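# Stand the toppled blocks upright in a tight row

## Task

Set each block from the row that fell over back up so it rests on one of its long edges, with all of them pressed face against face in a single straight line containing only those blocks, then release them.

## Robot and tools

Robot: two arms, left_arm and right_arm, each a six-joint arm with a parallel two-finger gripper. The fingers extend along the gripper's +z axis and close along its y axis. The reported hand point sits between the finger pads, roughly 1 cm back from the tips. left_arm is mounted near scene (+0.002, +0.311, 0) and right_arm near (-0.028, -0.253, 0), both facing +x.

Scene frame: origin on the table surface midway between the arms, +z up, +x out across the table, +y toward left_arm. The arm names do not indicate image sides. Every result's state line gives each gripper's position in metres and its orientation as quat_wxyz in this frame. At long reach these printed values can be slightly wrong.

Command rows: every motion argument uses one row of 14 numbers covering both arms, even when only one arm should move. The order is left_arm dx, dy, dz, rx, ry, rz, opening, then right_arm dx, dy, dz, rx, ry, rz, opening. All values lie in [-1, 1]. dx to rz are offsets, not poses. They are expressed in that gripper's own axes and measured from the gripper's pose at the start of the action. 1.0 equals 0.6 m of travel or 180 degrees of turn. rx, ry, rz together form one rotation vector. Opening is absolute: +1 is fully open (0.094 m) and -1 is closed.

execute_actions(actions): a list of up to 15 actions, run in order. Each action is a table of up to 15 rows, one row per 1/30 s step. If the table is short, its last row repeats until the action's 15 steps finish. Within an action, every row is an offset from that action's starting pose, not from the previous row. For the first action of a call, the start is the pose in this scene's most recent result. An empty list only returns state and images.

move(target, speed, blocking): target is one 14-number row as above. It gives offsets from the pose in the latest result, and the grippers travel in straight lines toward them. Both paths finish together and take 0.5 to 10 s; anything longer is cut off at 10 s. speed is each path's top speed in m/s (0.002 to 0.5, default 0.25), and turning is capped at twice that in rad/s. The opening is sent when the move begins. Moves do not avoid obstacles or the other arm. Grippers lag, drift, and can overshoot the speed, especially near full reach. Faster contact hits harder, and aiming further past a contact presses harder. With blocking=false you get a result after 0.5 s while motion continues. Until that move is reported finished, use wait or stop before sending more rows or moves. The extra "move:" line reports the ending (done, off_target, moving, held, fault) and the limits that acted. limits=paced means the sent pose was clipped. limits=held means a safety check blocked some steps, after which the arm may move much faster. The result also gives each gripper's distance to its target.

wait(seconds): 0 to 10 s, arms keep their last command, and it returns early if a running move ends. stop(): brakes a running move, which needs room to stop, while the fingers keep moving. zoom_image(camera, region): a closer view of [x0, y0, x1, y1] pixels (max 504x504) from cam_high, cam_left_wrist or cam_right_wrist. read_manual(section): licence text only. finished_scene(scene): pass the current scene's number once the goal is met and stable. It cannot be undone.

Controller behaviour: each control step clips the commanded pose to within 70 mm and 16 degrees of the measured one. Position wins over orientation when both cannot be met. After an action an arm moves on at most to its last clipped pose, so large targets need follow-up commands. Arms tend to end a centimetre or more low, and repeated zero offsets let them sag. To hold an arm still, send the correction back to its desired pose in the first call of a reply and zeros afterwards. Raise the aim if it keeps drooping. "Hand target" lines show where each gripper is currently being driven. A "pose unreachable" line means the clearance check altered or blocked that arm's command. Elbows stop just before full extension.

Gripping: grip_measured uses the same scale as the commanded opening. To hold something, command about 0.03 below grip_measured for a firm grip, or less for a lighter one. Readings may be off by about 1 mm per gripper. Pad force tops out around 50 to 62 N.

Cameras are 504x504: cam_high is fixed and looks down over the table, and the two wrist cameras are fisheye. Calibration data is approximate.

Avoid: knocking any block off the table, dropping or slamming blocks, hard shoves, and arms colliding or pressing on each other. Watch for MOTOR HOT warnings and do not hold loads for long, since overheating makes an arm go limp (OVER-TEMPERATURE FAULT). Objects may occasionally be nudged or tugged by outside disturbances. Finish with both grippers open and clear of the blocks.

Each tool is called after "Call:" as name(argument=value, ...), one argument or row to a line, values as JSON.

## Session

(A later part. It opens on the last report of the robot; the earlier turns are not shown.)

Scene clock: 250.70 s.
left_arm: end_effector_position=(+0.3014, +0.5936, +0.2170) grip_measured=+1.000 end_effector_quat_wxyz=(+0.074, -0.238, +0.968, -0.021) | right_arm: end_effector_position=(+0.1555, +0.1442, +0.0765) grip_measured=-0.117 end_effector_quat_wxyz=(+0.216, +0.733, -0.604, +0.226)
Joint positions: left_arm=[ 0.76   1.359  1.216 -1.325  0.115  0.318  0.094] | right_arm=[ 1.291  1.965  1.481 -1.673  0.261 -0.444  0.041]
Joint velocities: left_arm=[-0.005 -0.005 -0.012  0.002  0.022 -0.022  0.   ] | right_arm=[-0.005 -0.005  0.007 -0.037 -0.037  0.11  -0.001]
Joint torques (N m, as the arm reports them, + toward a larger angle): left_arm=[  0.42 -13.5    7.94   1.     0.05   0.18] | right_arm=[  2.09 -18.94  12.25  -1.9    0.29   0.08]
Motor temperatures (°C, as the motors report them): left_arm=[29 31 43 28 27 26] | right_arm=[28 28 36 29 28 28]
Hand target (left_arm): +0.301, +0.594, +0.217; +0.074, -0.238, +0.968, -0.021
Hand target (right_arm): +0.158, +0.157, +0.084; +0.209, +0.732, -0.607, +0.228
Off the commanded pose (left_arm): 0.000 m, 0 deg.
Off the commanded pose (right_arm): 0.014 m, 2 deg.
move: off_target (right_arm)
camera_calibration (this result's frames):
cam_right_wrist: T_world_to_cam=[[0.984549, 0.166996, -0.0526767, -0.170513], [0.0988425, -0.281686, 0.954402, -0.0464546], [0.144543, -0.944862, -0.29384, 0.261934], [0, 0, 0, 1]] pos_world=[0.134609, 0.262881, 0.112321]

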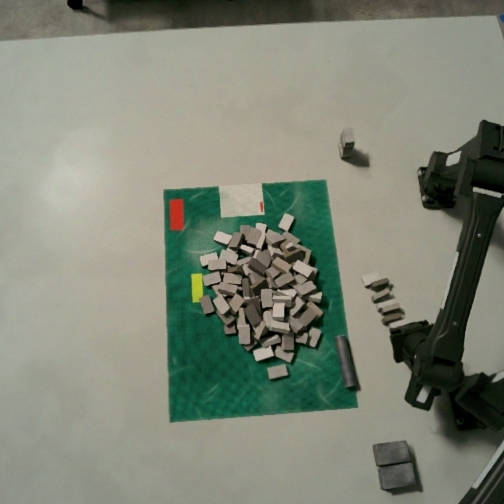

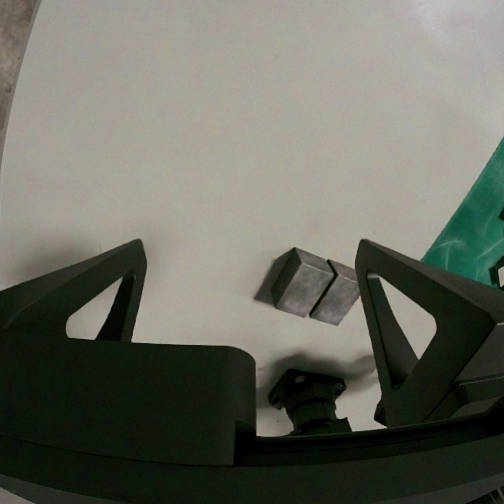

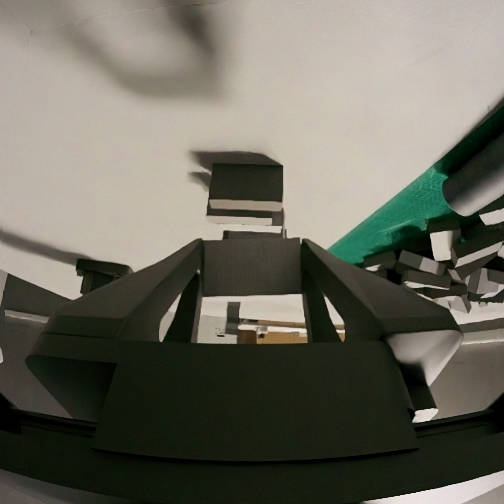

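Call:
move(
  target=[0,0,0,0,0,0,1,-0.062,0.008,0.085,0.015,0,0,-0.2],
  speed=0.05,
)

Call:
move(
  target=[0,0,0,0,0,0,1,0,0,0,0,0,0,1],
)

Call:
move(
  target=[0,0,0,0,0,0,1,0.05,0,-0.08,0,-0.2,0,1],
)

Call:
move(
  target=[0,0,0,0,0,0,1,0.3,-0.02,0.03,0,-0.3,0,1],
  speed=0.15,
)

Scene clock: 258.73 s.
left_arm: end_effector_position=(+0.3014, +0.5936, +0.2170) grip_measured=+1.000 end_effector_quat_wxyz=(+0.074, -0.238, +0.968, -0.021) | right_arm: end_effector_position=(+0.1509, +0.1444, +0.0230) grip_measured=-0.117 end_effector_quat_wxyz=(+0.197, +0.739, -0.599, +0.235)
Joint positions: left_arm=[ 0.76   1.359  1.216 -1.325  0.115  0.318  0.094] | right_arm=[ 1.31   2.017  1.41  -1.527  0.285 -0.437  0.041]
Joint velocities: left_arm=[ 0.005 -0.015  0.002 -0.007  0.066  0.007  0.   ] | right_arm=[-0.015  0.005  0.012 -0.012 -0.037 -0.007 -0.001]
Joint torques (N m, as the arm reports them, + toward a larger angle): left_arm=[ -0.01 -13.64   7.98   0.82   0.02   0.19] | right_arm=[  2.42 -19.37   5.76  -0.3    0.37  -0.04]
Motor temperatures (°C, as the motors report them): left_arm=[29 31 43 28 27 26] | right_arm=[28 29 37 29 28 28]
Hand target (left_arm): +0.301, +0.594, +0.217; +0.074, -0.238, +0.968, -0.021
Hand target (right_arm): +0.147, +0.143, +0.014; +0.199, +0.738, -0.598, +0.240
Off the commanded pose (left_arm): 0.000 m, 0 deg.
Off the commanded pose (right_arm): 0.010 m, 1 deg.
move: done
camera_calibration (this result's frames):
cam_right_wrist: T_world_to_cam=[[0.980949, 0.193326, -0.0190563, -0.172797], [0.0768639, -0.296169, 0.952038, 0.0106427], [0.17841, -0.935366, -0.305387, 0.240914], [0, 0, 0, 1]] pos_world=[0.125706, 0.261901, 0.0601468]

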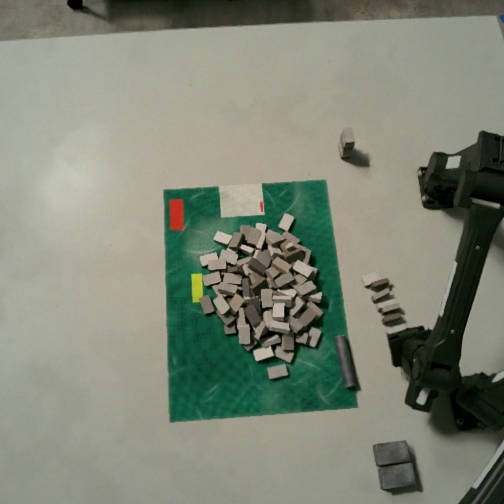

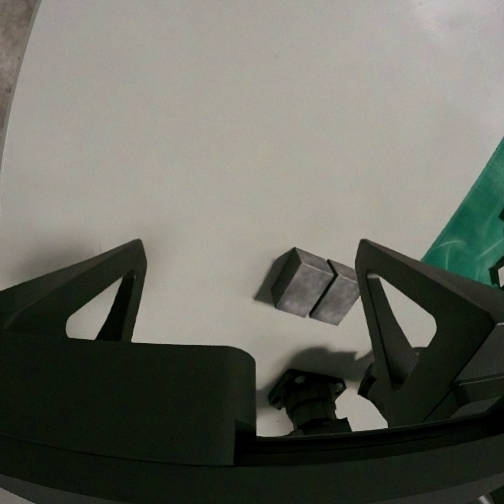

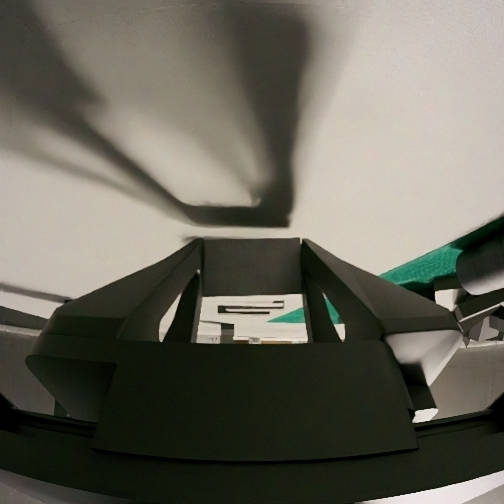

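Scene clock: 259.23 s.
left_arm: end_effector_position=(+0.3014, +0.5936, +0.2170) grip_measured=+1.000 end_effector_quat_wxyz=(+0.074, -0.238, +0.968, -0.021) | right_arm: end_effector_position=(+0.1509, +0.1444, +0.0230) grip_measured=+1.000 end_effector_quat_wxyz=(+0.197, +0.739, -0.599, +0.235)
Joint positions: left_arm=[ 0.76   1.359  1.216 -1.325  0.115  0.318  0.094] | right_arm=[ 1.31   2.017  1.41  -1.527  0.285 -0.437  0.094]
Joint velocities: left_arm=[-0.015 -0.005  0.012  0.007  0.022 -0.051  0.   ] | right_arm=[-0.005 -0.034 -0.012 -0.012 -0.066  0.007  0.   ]
Joint torques (N m, as the arm reports them, + toward a larger angle): left_arm=[  0.06 -13.62   7.75   0.95   0.03   0.19] | right_arm=[  0.77 -20.7    6.94  -1.02   0.13  -0.14]
Motor temperatures (°C, as the motors report them): left_arm=[29 31 43 28 27 26] | right_arm=[28 30 37 29 28 28]
Hand target (left_arm): +0.301, +0.594, +0.217; +0.074, -0.238, +0.968, -0.021
Hand target (right_arm): +0.151, +0.144, +0.023; +0.197, +0.739, -0.599, +0.235
Off the commanded pose (left_arm): 0.000 m, 0 deg.
Off the commanded pose (right_arm): 0.000 m, 0 deg.
move: done
camera_calibration (this result's frames):
cam_right_wrist: T_world_to_cam=[[0.980949, 0.193326, -0.0190563, -0.172797], [0.0768639, -0.296169, 0.952038, 0.0106427], [0.17841, -0.935366, -0.305387, 0.240914], [0, 0, 0, 1]] pos_world=[0.125706, 0.261901, 0.0601468]

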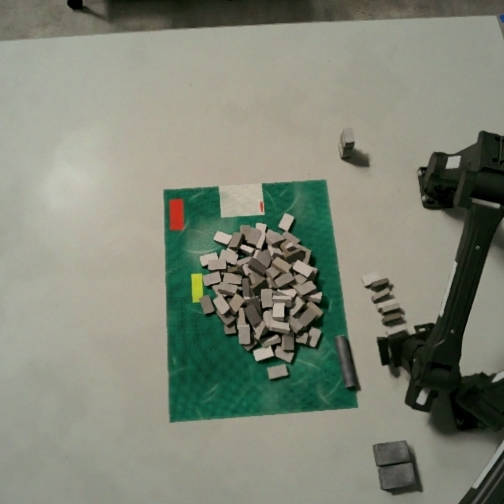

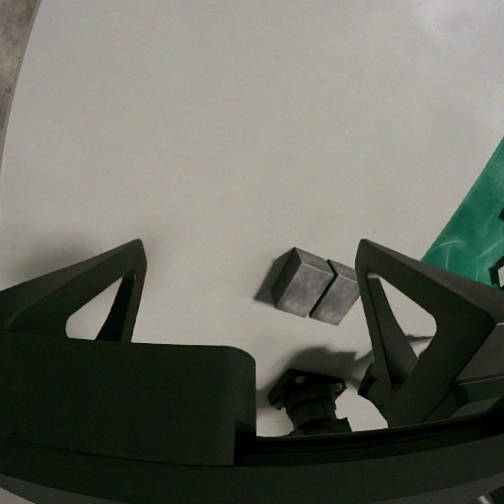

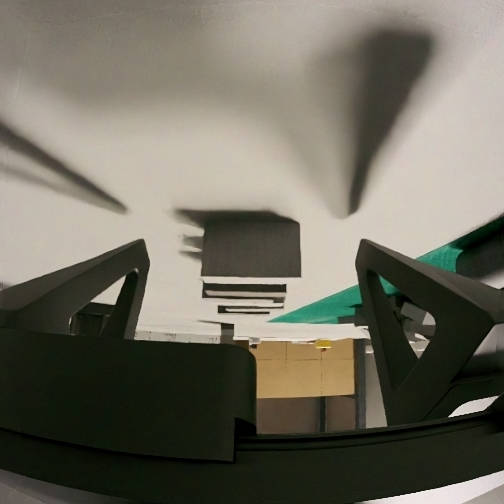

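Scene clock: 260.90 s.
left_arm: end_effector_position=(+0.3014, +0.5936, +0.2170) grip_measured=+1.000 end_effector_quat_wxyz=(+0.074, -0.238, +0.968, -0.021) | right_arm: end_effector_position=(+0.1499, +0.1487, +0.0819) grip_measured=+1.000 end_effector_quat_wxyz=(+0.010, +0.771, -0.637, -0.005)
Joint positions: left_arm=[ 0.76   1.359  1.216 -1.325  0.115  0.318  0.094] | right_arm=[ 1.2    1.612  1.126 -1.101 -0.014 -0.612  0.094]
Joint velocities: left_arm=[-0.005 -0.005 -0.002 -0.017 -0.081  0.066  0.   ] | right_arm=[ 0.005 -0.005 -0.017  0.002 -0.037  0.007  0.   ]
Joint torques (N m, as the arm reports them, + toward a larger angle): left_arm=[ -0.06 -13.85   7.92   0.94   0.04   0.22] | right_arm=[  0.91 -16.27   7.33   1.04  -0.1   -0.26]
Motor temperatures (°C, as the motors report them): left_arm=[29 31 43 28 27 26] | right_arm=[28 30 37 29 28 28]
Hand target (left_arm): +0.301, +0.594, +0.217; +0.074, -0.238, +0.968, -0.021
Hand target (right_arm): +0.151, +0.147, +0.079; +0.006, +0.773, -0.634, -0.007
Off the commanded pose (left_arm): 0.000 m, 0 deg.
Off the commanded pose (right_arm): 0.003 m, 1 deg.
move: done
camera_calibration (this result's frames):
cam_right_wrist: T_world_to_cam=[[0.982168, 0.184883, -0.0341159, -0.169213], [0.168257, -0.783455, 0.598237, 0.0435947], [0.0838758, -0.59331, -0.800592, 0.266959], [0, 0, 0, 1]] pos_world=[0.136469, 0.223828, 0.181872]

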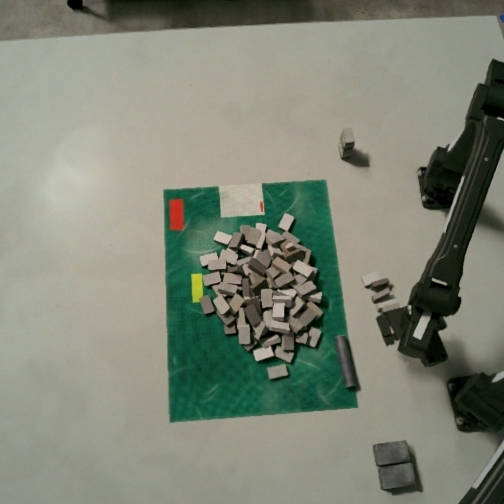

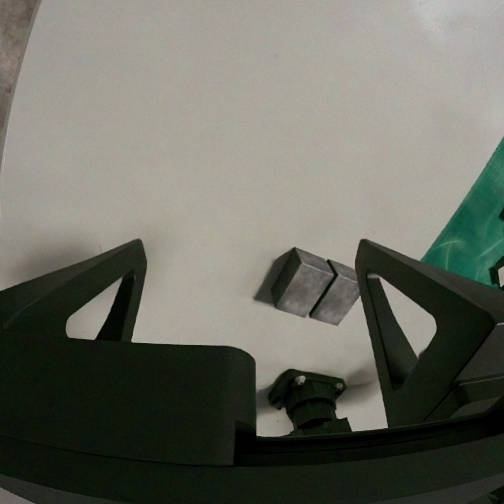

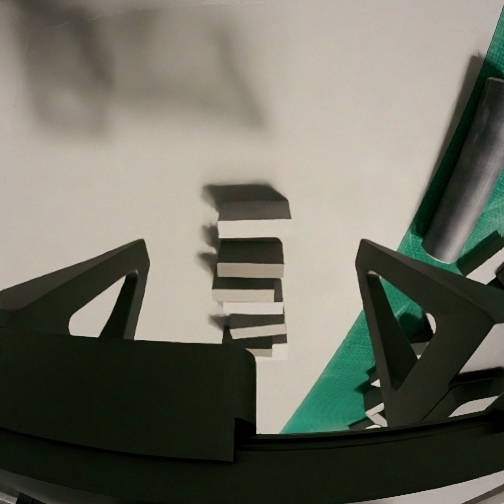

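Scene clock: 264.60 s.
left_arm: end_effector_position=(+0.3014, +0.5936, +0.2170) grip_measured=+1.000 end_effector_quat_wxyz=(+0.074, -0.238, +0.968, -0.021) | right_arm: end_effector_position=(+0.2016, -0.0225, +0.0658) grip_measured=+1.000 end_effector_quat_wxyz=(-0.279, +0.681, -0.573, -0.361)
Joint positions: left_arm=[ 0.76   1.359  1.216 -1.325  0.115  0.318  0.094] | right_arm=[ 0.4    1.33   0.524 -0.579 -0.934 -1.299  0.094]
Joint velocities: left_arm=[-0.005  0.005 -0.007 -0.012 -0.066 -0.022  0.   ] | right_arm=[-0.005 -0.015 -0.017 -0.037  0.007 -0.022  0.   ]
Joint torques (N m, as the arm reports them, + toward a larger angle): left_arm=[  0.05 -13.56   7.89   0.95   0.02   0.19] | right_arm=[ 0.51 -7.77  6.19  0.47 -0.64 -0.26]
Motor temperatures (°C, as the motors report them): left_arm=[29 31 43 28 27 26] | right_arm=[28 29 37 29 28 28]
Hand target (left_arm): +0.301, +0.594, +0.217; +0.074, -0.238, +0.968, -0.021
Hand target (right_arm): +0.198, -0.025, +0.060; -0.274, +0.680, -0.574, -0.364
Off the commanded pose (left_arm): 0.000 m, 0 deg.
Off the commanded pose (right_arm): 0.007 m, 1 deg.
move: done
camera_calibration (this result's frames):
cam_right_wrist: T_world_to_cam=[[0.979599, 0.195906, -0.0448001, -0.187461], [0.173337, -0.936475, -0.304907, -0.0346637], [-0.101687, 0.290921, -0.951328, 0.215361], [0, 0, 0, 1]] pos_world=[0.211544, -0.0583901, 0.185911]

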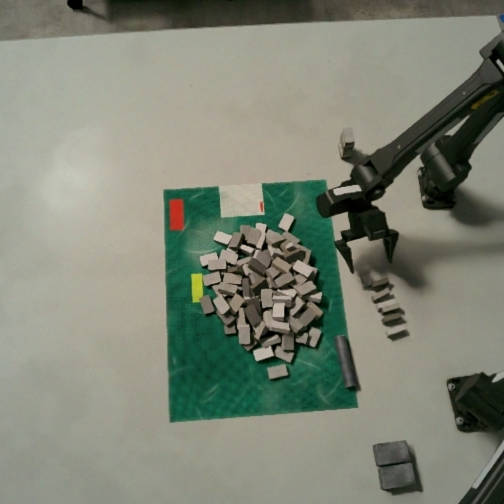

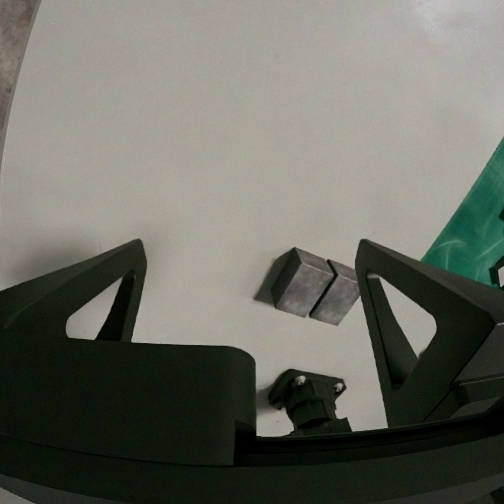

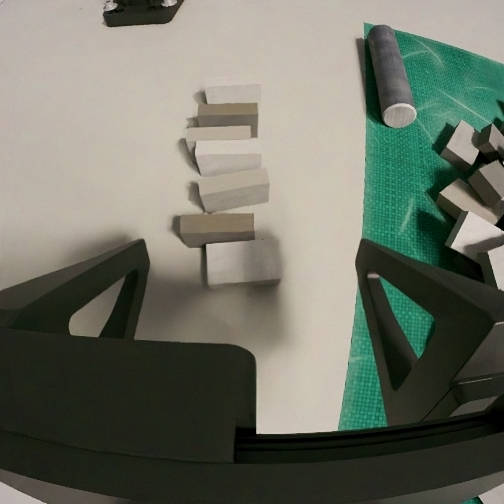

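Call:
move(
  target=[0,0,0,0,0,0,1,0.065,0.013,0.063,0,0,0,1],
  speed=0.06,
)

Call:
move(
  target=[0,0,0,0,0,0,1,0,0,0,0,0,0,-0.2],
)

Call:
move(
  target=[0,0,0,0,0,0,1,-0.08,0,-0.06,0,0.5,0,-0.2],
  speed=0.1,
)

Scene clock: 272.87 s.
left_arm: end_effector_position=(+0.3014, +0.5936, +0.2170) grip_measured=+1.000 end_effector_quat_wxyz=(+0.074, -0.238, +0.968, -0.021) | right_arm: end_effector_position=(+0.1961, -0.0165, +0.0163) grip_measured=+1.000 end_effector_quat_wxyz=(-0.283, +0.682, -0.571, -0.359)
Joint positions: left_arm=[ 0.76   1.359  1.216 -1.325  0.115  0.318  0.094] | right_arm=[ 0.427  1.478  0.458 -0.317 -0.929 -1.252  0.094]
Joint velocities: left_arm=[ 0.005 -0.005 -0.012  0.012 -0.066  0.037  0.   ] | right_arm=[-0.005 -0.005 -0.007  0.007 -0.022  0.037  0.   ]
Joint torques (N m, as the arm reports them, + toward a larger angle): left_arm=[ -0.08 -13.79   8.05   0.9    0.05   0.17] | right_arm=[ 1.63 -8.36  4.69  1.43 -0.44 -0.03]
Motor temperatures (°C, as the motors report them): left_arm=[29 31 44 28 27 26] | right_arm=[28 29 36 29 29 28]
Hand target (left_arm): +0.301, +0.594, +0.217; +0.074, -0.238, +0.968, -0.021
Hand target (right_arm): +0.192, -0.016, +0.012; -0.279, +0.681, -0.573, -0.361
Off the commanded pose (left_arm): 0.000 m, 0 deg.
Off the commanded pose (right_arm): 0.007 m, 1 deg.
move: done
camera_calibration (this result's frames):
cam_right_wrist: T_world_to_cam=[[0.98011, 0.195384, -0.0347779, -0.185699], [0.175521, -0.935209, -0.307534, -0.0435322], [-0.092612, 0.295313, -0.950901, 0.16422], [0, 0, 0, 1]] pos_world=[0.204855, -0.0529254, 0.136311]

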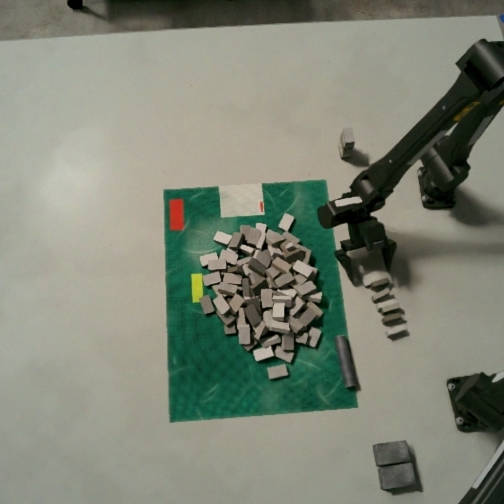

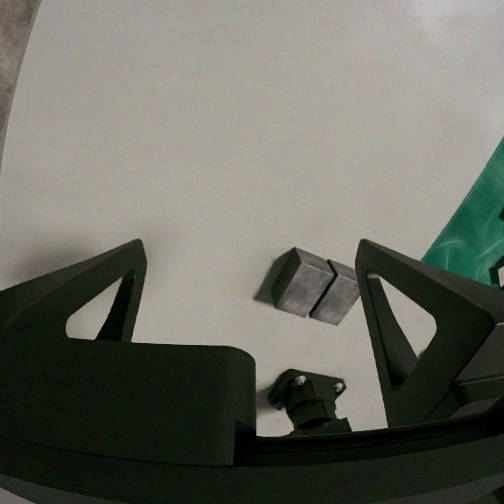

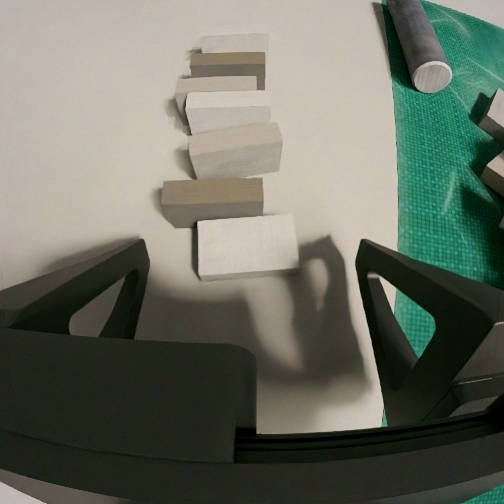

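Scene clock: 273.37 s.
left_arm: end_effector_position=(+0.3014, +0.5936, +0.2170) grip_measured=+1.000 end_effector_quat_wxyz=(+0.074, -0.238, +0.968, -0.021) | right_arm: end_effector_position=(+0.1961, -0.0165, +0.0162) grip_measured=-0.133 end_effector_quat_wxyz=(-0.283, +0.682, -0.571, -0.359)
Joint positions: left_arm=[ 0.76   1.359  1.216 -1.325  0.115  0.318  0.094] | right_arm=[ 0.427  1.478  0.458 -0.317 -0.929 -1.252  0.041]
Joint velocities: left_arm=[ 0.005 -0.015  0.007  0.017  0.007 -0.022  0.   ] | right_arm=[ 0.005 -0.005  0.017 -0.017 -0.081  0.037  0.001]
Joint torques (N m, as the arm reports them, + toward a larger angle): left_arm=[  0.11 -13.49   7.92   0.96   0.04   0.22] | right_arm=[ 0.97 -9.24  5.41  0.82 -0.52 -0.14]
Motor temperatures (°C, as the motors report them): left_arm=[29 31 44 28 27 26] | right_arm=[28 29 36 29 29 28]
Hand target (left_arm): +0.301, +0.594, +0.217; +0.074, -0.238, +0.968, -0.021
Hand target (right_arm): +0.196, -0.017, +0.016; -0.283, +0.682, -0.571, -0.359
Off the commanded pose (left_arm): 0.000 m, 0 deg.
Off the commanded pose (right_arm): 0.000 m, 0 deg.
move: done
camera_calibration (this result's frames):
cam_right_wrist: T_world_to_cam=[[0.980132, 0.195286, -0.0347116, -0.185727], [0.17548, -0.93533, -0.307187, -0.0435821], [-0.0924561, 0.294993, -0.951016, 0.164149], [0, 0, 0, 1]] pos_world=[0.204861, -0.0529168, 0.136274]

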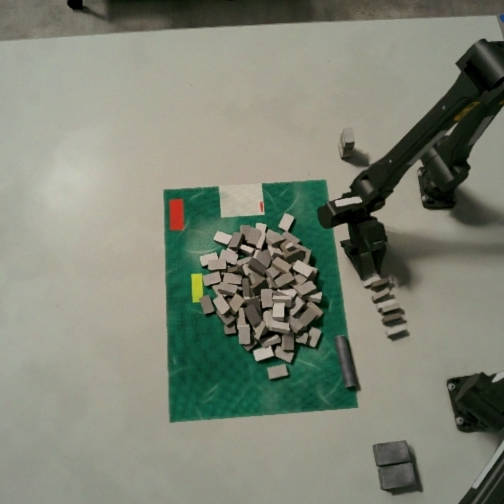

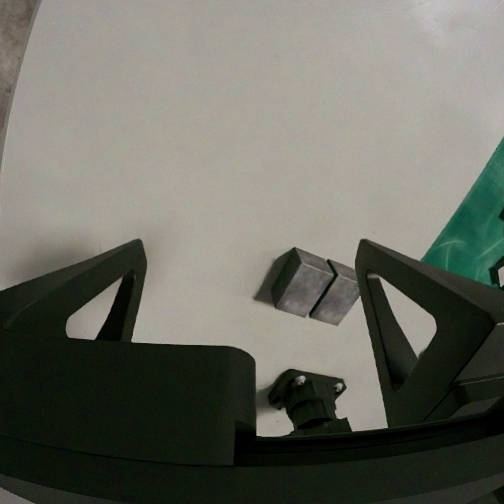

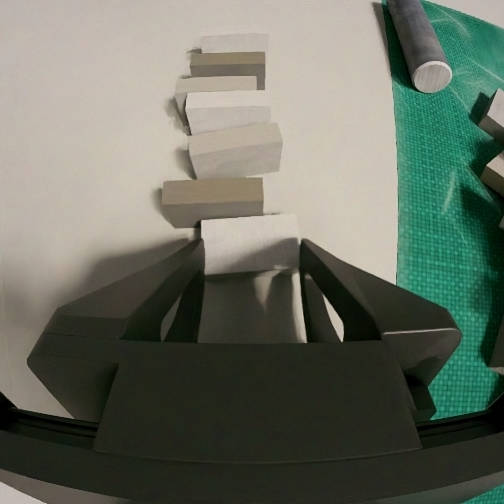

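Scene clock: 281.50 s.
left_arm: end_effector_position=(+0.3014, +0.5936, +0.2170) grip_measured=+1.000 end_effector_quat_wxyz=(+0.074, -0.238, +0.968, -0.021) | right_arm: end_effector_position=(+0.1899, -0.0316, +0.0717) grip_measured=-0.133 end_effector_quat_wxyz=(+0.202, +0.736, -0.602, +0.236)
Joint positions: left_arm=[ 0.76   1.359  1.216 -1.325  0.115  0.318  0.094] | right_arm=[ 1.065  1.621  0.975 -1.422  0.406 -0.651  0.041]
Joint velocities: left_arm=[ 0.005 -0.005 -0.022 -0.002 -0.022  0.037  0.   ] | right_arm=[-0.015  0.005  0.002 -0.002 -0.022  0.022  0.   ]
Joint torques (N m, as the arm reports them, + toward a larger angle): left_arm=[  0.31 -13.58   7.91   0.91   0.07   0.18] | right_arm=[  2.43 -12.68  11.31  -1.42   0.4   -0.04]
Motor temperatures (°C, as the motors report them): left_arm=[29 31 44 28 27 26] | right_arm=[28 29 37 29 28 28]
Hand target (left_arm): +0.301, +0.594, +0.217; +0.074, -0.238, +0.968, -0.021
Hand target (right_arm): +0.196, -0.018, +0.080; +0.194, +0.734, -0.605, +0.240
Off the commanded pose (left_arm): 0.000 m, 0 deg.
Off the commanded pose (right_arm): 0.017 m, 1 deg.
move: off_target (right_arm)
camera_calibration (this result's frames):
cam_right_wrist: T_world_to_cam=[[0.982819, 0.183312, -0.0215323, -0.176611], [0.074881, -0.289379, 0.954281, -0.0904471], [0.1687, -0.939498, -0.298134, 0.0854264], [0, 0, 0, 1]] pos_world=[0.165938, 0.0864593, 0.107978]

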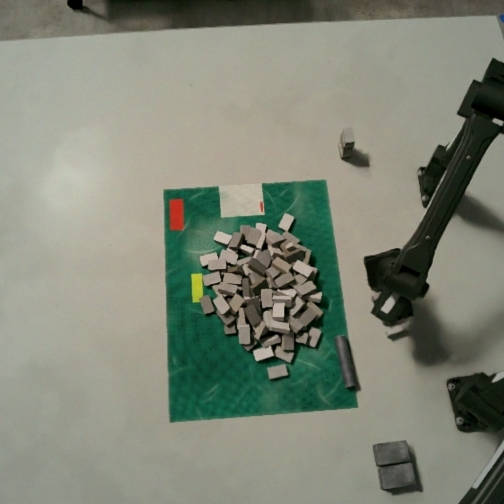

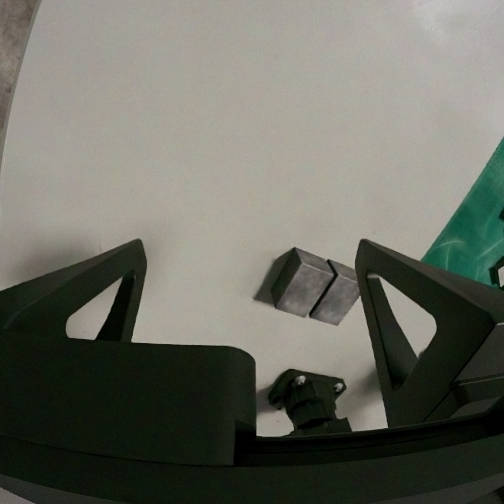

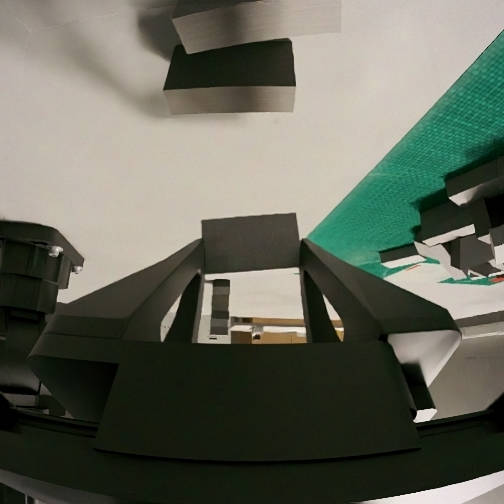

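Call:
move(
  target=[0,0,0,0,0,0,1,-0.049,0.013,0.067,0,0,0,-0.2],
  speed=0.05,
)

Call:
move(
  target=[0,0,0,0,0,0,1,0,0,0,0,0,0,0.3],
)

Call:
move(
  target=[0,0,0,0,0,0,1,0.08,0,-0.08,0,-0.2,0,0.3],
)

Scene clock: 287.83 s.
left_arm: end_effector_position=(+0.3014, +0.5936, +0.2170) grip_measured=+1.000 end_effector_quat_wxyz=(+0.074, -0.238, +0.968, -0.021) | right_arm: end_effector_position=(+0.1844, -0.0323, +0.0284) grip_measured=-0.133 end_effector_quat_wxyz=(+0.201, +0.737, -0.602, +0.234)
Joint positions: left_arm=[ 0.76   1.359  1.216 -1.325  0.115  0.318  0.094] | right_arm=[ 1.076  1.693  0.924 -1.3    0.399 -0.644  0.041]
Joint velocities: left_arm=[-0.005 -0.005 -0.012 -0.012 -0.007 -0.081  0.   ] | right_arm=[ 0.005 -0.015 -0.007 -0.012 -0.007  0.007 -0.001]
Joint torques (N m, as the arm reports them, + toward a larger angle): left_arm=[  0.12 -14.07   7.95   0.9    0.06   0.17] | right_arm=[  1.57 -13.66   5.12   0.03   0.17   0.08]
Motor temperatures (°C, as the motors report them): left_arm=[29 31 44 28 27 26] | right_arm=[28 29 37 29 28 28]
Hand target (left_arm): +0.301, +0.594, +0.217; +0.074, -0.238, +0.968, -0.021
Hand target (right_arm): +0.181, -0.033, +0.022; +0.202, +0.736, -0.602, +0.236
Off the commanded pose (left_arm): 0.000 m, 0 deg.
Off the commanded pose (right_arm): 0.007 m, 0 deg.
move: done
camera_calibration (this result's frames):
cam_right_wrist: T_world_to_cam=[[0.982559, 0.184463, -0.0234812, -0.17185], [0.0776148, -0.29208, 0.953239, -0.0494956], [0.168979, -0.938436, -0.301303, 0.0728204], [0, 0, 0, 1]] pos_world=[0.160389, 0.0855806, 0.065087]

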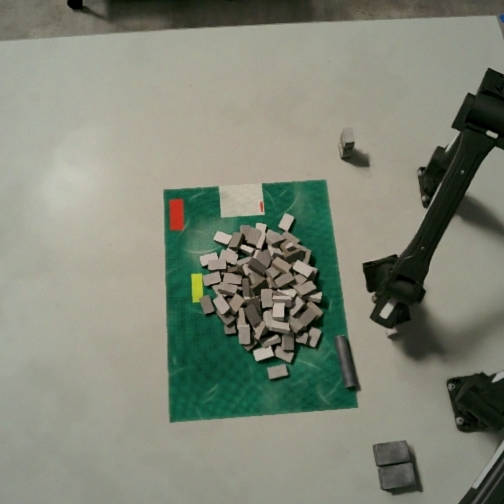

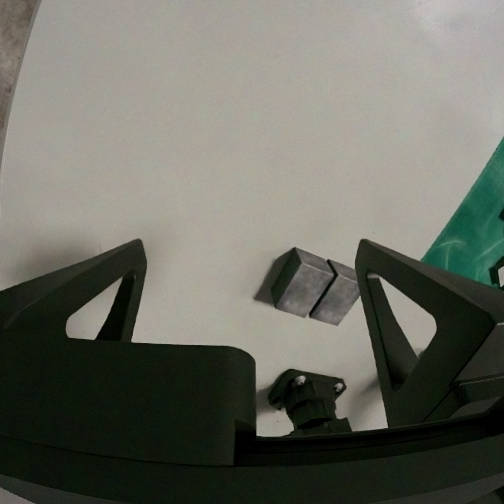

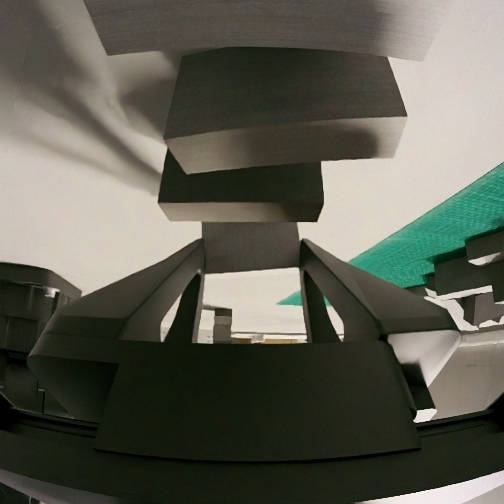

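Scene clock: 288.33 s.
left_arm: end_effector_position=(+0.3014, +0.5936, +0.2170) grip_measured=+1.000 end_effector_quat_wxyz=(+0.074, -0.238, +0.968, -0.021) | right_arm: end_effector_position=(+0.1844, -0.0323, +0.0284) grip_measured=+0.297 end_effector_quat_wxyz=(+0.201, +0.737, -0.602, +0.234)
Joint positions: left_arm=[ 0.76   1.359  1.216 -1.325  0.115  0.318  0.094] | right_arm=[ 1.076  1.693  0.924 -1.3    0.399 -0.644  0.061]
Joint velocities: left_arm=[-0.015 -0.005  0.007 -0.007 -0.007 -0.007  0.   ] | right_arm=[-0.015  0.005  0.017  0.002 -0.11   0.051 -0.   ]
Joint torques (N m, as the arm reports them, + toward a larger angle): left_arm=[ -0.24 -13.58   8.02   0.98   0.03   0.18] | right_arm=[  0.87 -14.35   6.01  -0.57   0.17  -0.12]
Motor temperatures (°C, as the motors report them): left_arm=[29 31 44 28 27 26] | right_arm=[28 29 37 29 28 28]
Hand target (left_arm): +0.301, +0.594, +0.217; +0.074, -0.238, +0.968, -0.021
Hand target (right_arm): +0.184, -0.032, +0.028; +0.201, +0.737, -0.602, +0.234
Off the commanded pose (left_arm): 0.000 m, 0 deg.
Off the commanded pose (right_arm): 0.000 m, 0 deg.
move: done
camera_calibration (this result's frames):
cam_right_wrist: T_world_to_cam=[[0.982559, 0.184463, -0.0234812, -0.17185], [0.0776148, -0.29208, 0.953239, -0.0494956], [0.168979, -0.938436, -0.301303, 0.0728204], [0, 0, 0, 1]] pos_world=[0.160389, 0.0855806, 0.065087]

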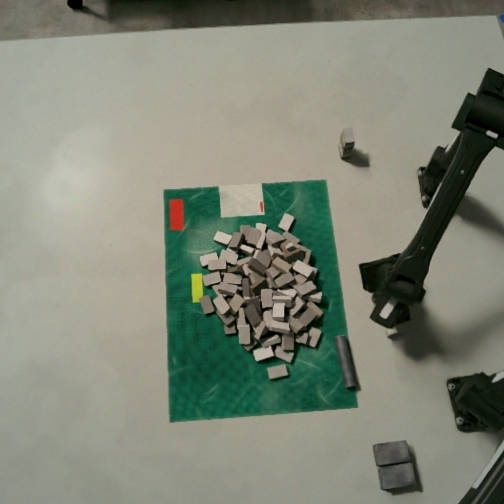

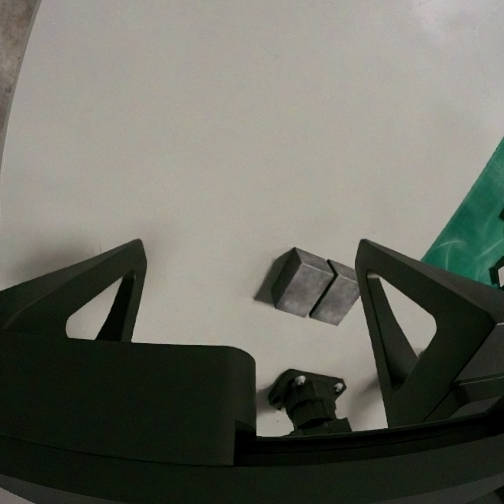

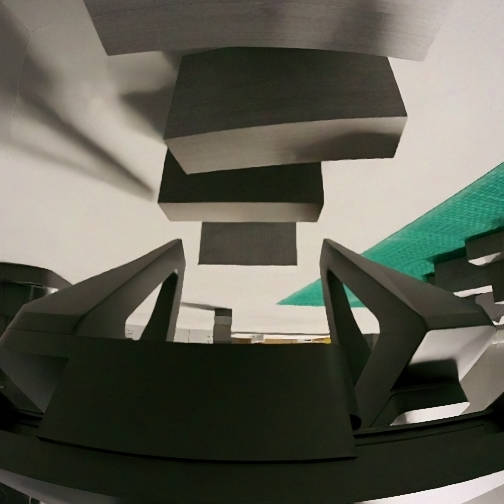

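Scene clock: 290.07 s.
left_arm: end_effector_position=(+0.3014, +0.5936, +0.2170) grip_measured=+1.000 end_effector_quat_wxyz=(+0.074, -0.238, +0.968, -0.021) | right_arm: end_effector_position=(+0.1879, -0.0433, +0.0993) grip_measured=+0.297 end_effector_quat_wxyz=(+0.013, +0.768, -0.641, -0.008)
Joint positions: left_arm=[ 0.76   1.359  1.216 -1.325  0.115  0.318  0.094] | right_arm=[ 0.815  1.241  0.792 -1.149 -0.012 -0.986  0.061]
Joint velocities: left_arm=[-0.005  0.015 -0.007 -0.002 -0.022 -0.051  0.   ] | right_arm=[-0.015 -0.005  0.017  0.007 -0.051  0.022  0.   ]
Joint torques (N m, as the arm reports them, + toward a larger angle): left_arm=[ -0.13 -13.85   7.96   0.91   0.     0.18] | right_arm=[ 0.61 -9.71  7.53  1.11 -0.06 -0.21]
Motor temperatures (°C, as the motors report them): left_arm=[29 31 44 28 27 26] | right_arm=[28 29 37 29 28 28]
Hand target (left_arm): +0.301, +0.594, +0.217; +0.074, -0.238, +0.968, -0.021
Hand target (right_arm): +0.188, -0.045, +0.095; +0.009, +0.770, -0.637, -0.009
Off the commanded pose (left_arm): 0.000 m, 0 deg.
Off the commanded pose (right_arm): 0.004 m, 1 deg.
move: done
camera_calibration (this result's frames):
cam_right_wrist: T_world_to_cam=[[0.983642, 0.175007, -0.042672, -0.170322], [0.165479, -0.784299, 0.597906, -0.123132], [0.0711704, -0.595187, -0.80043, 0.166062], [0, 0, 0, 1]] pos_world=[0.176093, 0.0320737, 0.199274]

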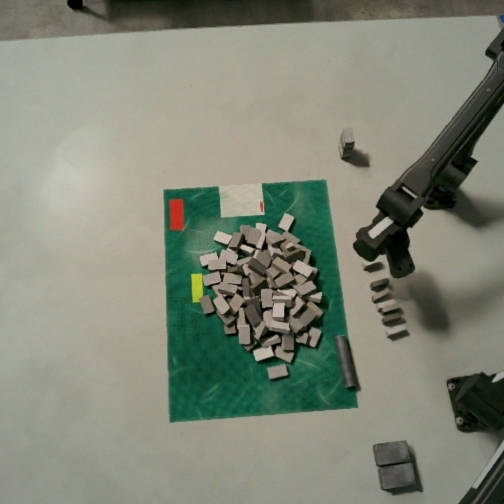

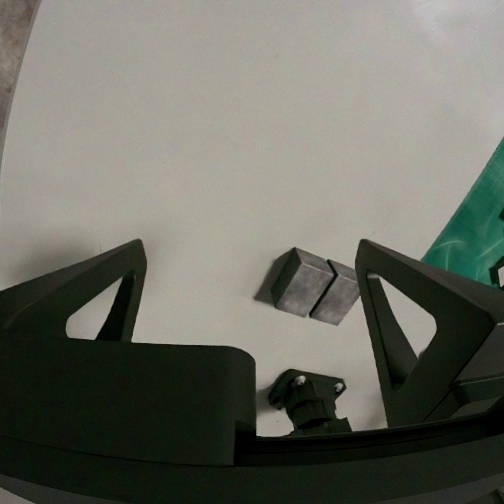

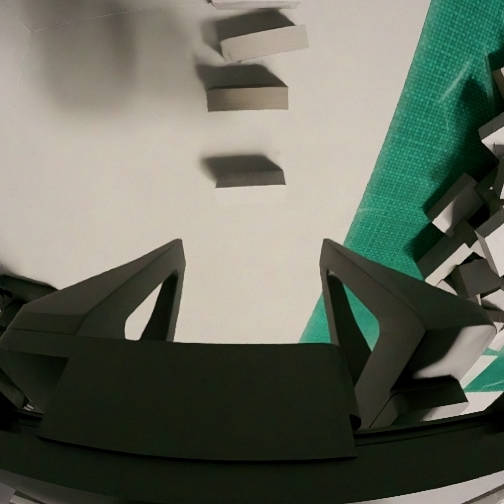

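Call:
move(
  target=[0,0,0,0,0,0,1,-0.008,0,0.135,0.01,0,0,0.3],
  speed=0.1,
)

Call:
move(
  target=[0,0,0,0,0,0,1,0,0,0,0,0,0,-0.2],
)

Call:
move(
  target=[0,0,0,0,0,0,1,-0.18,0,-0.02,0,0,0,-0.2],
  speed=0.03,
)

Scene clock: 302.43 s.
left_arm: end_effector_position=(+0.3014, +0.5936, +0.2170) grip_measured=+1.000 end_effector_quat_wxyz=(+0.074, -0.238, +0.968, -0.021) | right_arm: end_effector_position=(+0.1873, -0.0384, +0.0231) grip_measured=+0.297 end_effector_quat_wxyz=(+0.000, +0.769, -0.640, +0.001)
Joint positions: left_arm=[ 0.76   1.359  1.216 -1.325  0.115  0.318  0.094] | right_arm=[ 0.836  1.367  0.667 -0.871  0.002 -0.968  0.061]
Joint velocities: left_arm=[ 0.005 -0.015  0.007 -0.002  0.051  0.007  0.   ] | right_arm=[-0.015 -0.024  0.007 -0.007 -0.007 -0.037 -0.001]
Joint torques (N m, as the arm reports them, + toward a larger angle): left_arm=[ -0.13 -13.61   7.97   0.86   0.06   0.19] | right_arm=[ 2.11 -9.72  6.51  0.87  0.1   0.02]
Motor temperatures (°C, as the motors report them): left_arm=[29 32 44 28 27 26] | right_arm=[28 28 36 29 28 28]
Hand target (left_arm): +0.301, +0.594, +0.217; +0.074, -0.238, +0.968, -0.021
Hand target (right_arm): +0.185, -0.038, +0.018; +0.001, +0.768, -0.641, +0.002
Off the commanded pose (left_arm): 0.000 m, 0 deg.
Off the commanded pose (right_arm): 0.006 m, 0 deg.
move: done
camera_calibration (this result's frames):
cam_right_wrist: T_world_to_cam=[[0.983872, 0.17843, -0.0126062, -0.174457], [0.150684, -0.788778, 0.595922, -0.0709958], [0.0963868, -0.58821, -0.802944, 0.103653], [0, 0, 0, 1]] pos_world=[0.17235, 0.0360985, 0.123337]

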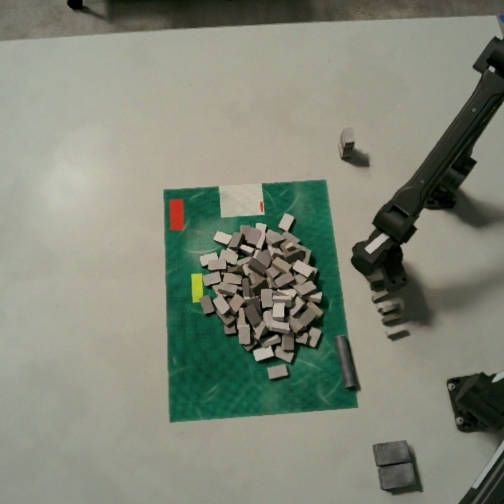

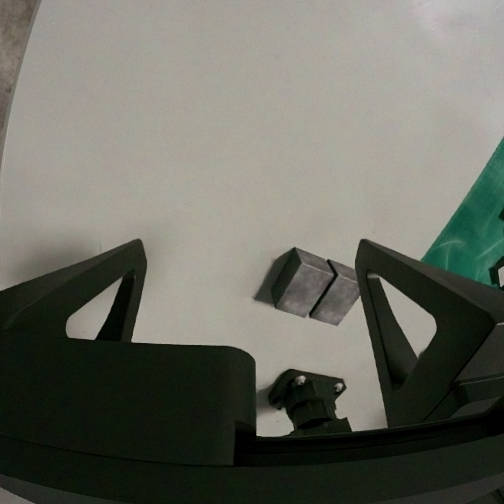

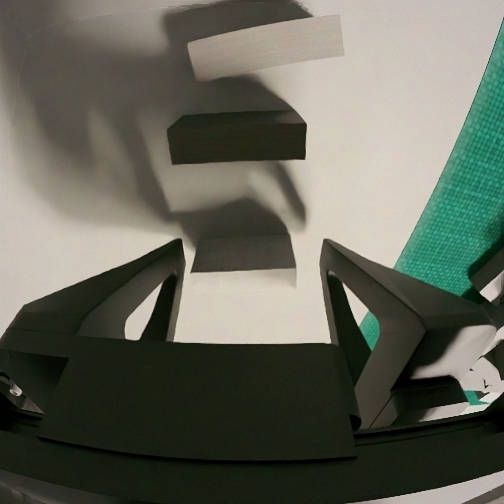

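Scene clock: 302.93 s.
left_arm: end_effector_position=(+0.3014, +0.5936, +0.2170) grip_measured=+1.000 end_effector_quat_wxyz=(+0.074, -0.238, +0.968, -0.021) | right_arm: end_effector_position=(+0.1872, -0.0384, +0.0231) grip_measured=-0.091 end_effector_quat_wxyz=(+0.000, +0.769, -0.640, +0.001)
Joint positions: left_arm=[ 0.76   1.359  1.216 -1.325  0.115  0.318  0.094] | right_arm=[ 0.836  1.367  0.667 -0.871  0.002 -0.968  0.043]
Joint velocities: left_arm=[-0.005  0.005  0.012  0.022  0.051  0.007  0.   ] | right_arm=[-0.015 -0.005 -0.007 -0.012  0.081 -0.051 -0.   ]
Joint torques (N m, as the arm reports them, + toward a larger angle): left_arm=[  0.3  -13.73   7.92   0.91   0.06   0.2 ] | right_arm=[  0.39 -10.17   7.48   0.54  -0.01  -0.1 ]
Motor temperatures (°C, as the motors report them): left_arm=[29 32 44 28 27 26] | right_arm=[28 28 36 29 28 28]
Hand target (left_arm): +0.301, +0.594, +0.217; +0.074, -0.238, +0.968, -0.021
Hand target (right_arm): +0.187, -0.038, +0.023; +0.000, +0.769, -0.640, +0.001
Off the commanded pose (left_arm): 0.000 m, 0 deg.
Off the commanded pose (right_arm): 0.000 m, 0 deg.
move: done
camera_calibration (this result's frames):
cam_right_wrist: T_world_to_cam=[[0.983936, 0.178058, -0.012823, -0.174441], [0.150544, -0.788997, 0.595668, -0.0709283], [0.0959462, -0.58803, -0.803128, 0.103779], [0, 0, 0, 1]] pos_world=[0.172359, 0.0361235, 0.123361]

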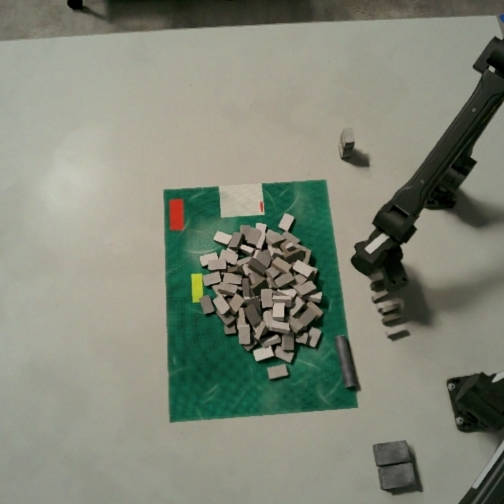

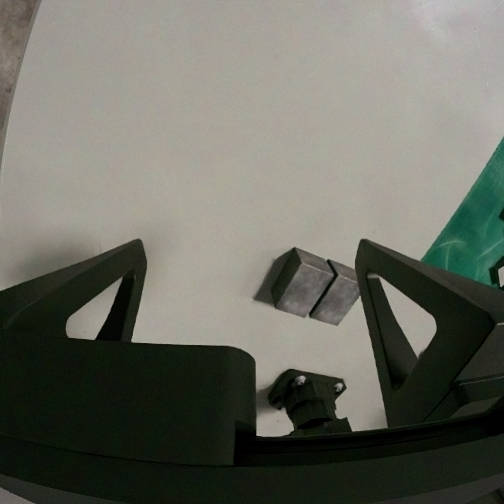

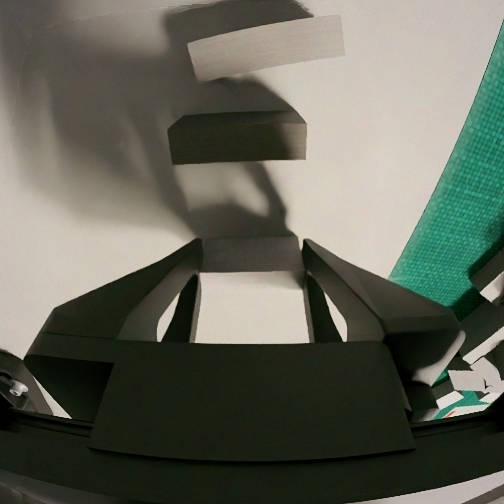

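Scene clock: 306.87 s.
left_arm: end_effector_position=(+0.3014, +0.5936, +0.2170) grip_measured=+1.000 end_effector_quat_wxyz=(+0.074, -0.238, +0.968, -0.021) | right_arm: end_effector_position=(+0.1582, +0.0410, +0.0233) grip_measured=-0.091 end_effector_quat_wxyz=(+0.018, +0.766, -0.642, +0.009)
Joint positions: left_arm=[ 0.76   1.359  1.216 -1.325  0.115  0.318  0.094] | right_arm=[ 1.064  1.502  0.809 -0.916  0.013 -0.733  0.043]
Joint velocities: left_arm=[ 0.005 -0.005  0.012 -0.012 -0.051 -0.022  0.   ] | right_arm=[-0.005  0.005 -0.002 -0.007 -0.022  0.051  0.001]
Joint torques (N m, as the arm reports them, + toward a larger angle): left_arm=[  0.03 -13.59   7.97   0.97   0.05   0.18] | right_arm=[  2.54 -11.61  13.28  -0.14  -0.21  -0.05]
Motor temperatures (°C, as the motors report them): left_arm=[29 32 45 28 27 26] | right_arm=[28 28 37 29 28 28]
Hand target (left_arm): +0.301, +0.594, +0.217; +0.074, -0.238, +0.968, -0.021
Hand target (right_arm): +0.166, +0.067, +0.037; -0.002, +0.769, -0.639, +0.003
Off the commanded pose (left_arm): 0.000 m, 0 deg.
Off the commanded pose (right_arm): 0.031 m, 2 deg.
move: off_target (right_arm)
camera_calibration (this result's frames):
cam_right_wrist: T_world_to_cam=[[0.984875, 0.170706, -0.0296738, -0.159422], [0.151703, -0.766826, 0.623669, -0.00575908], [0.0837095, -0.618738, -0.781125, 0.15609], [0, 0, 0, 1]] pos_world=[0.144819, 0.119377, 0.120787]

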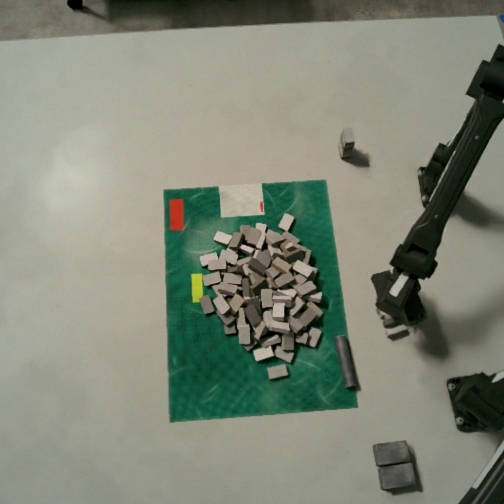

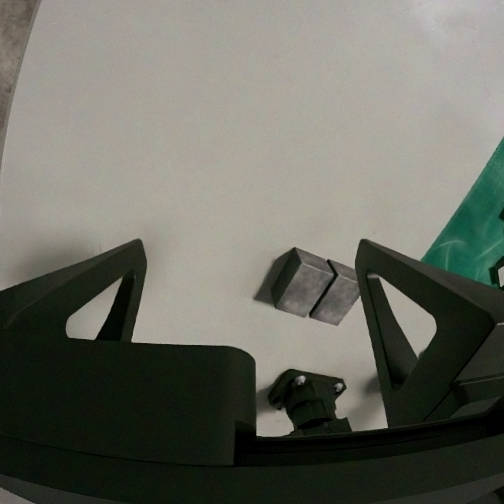

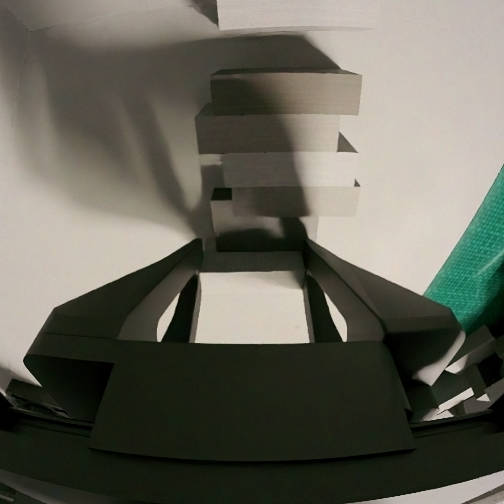

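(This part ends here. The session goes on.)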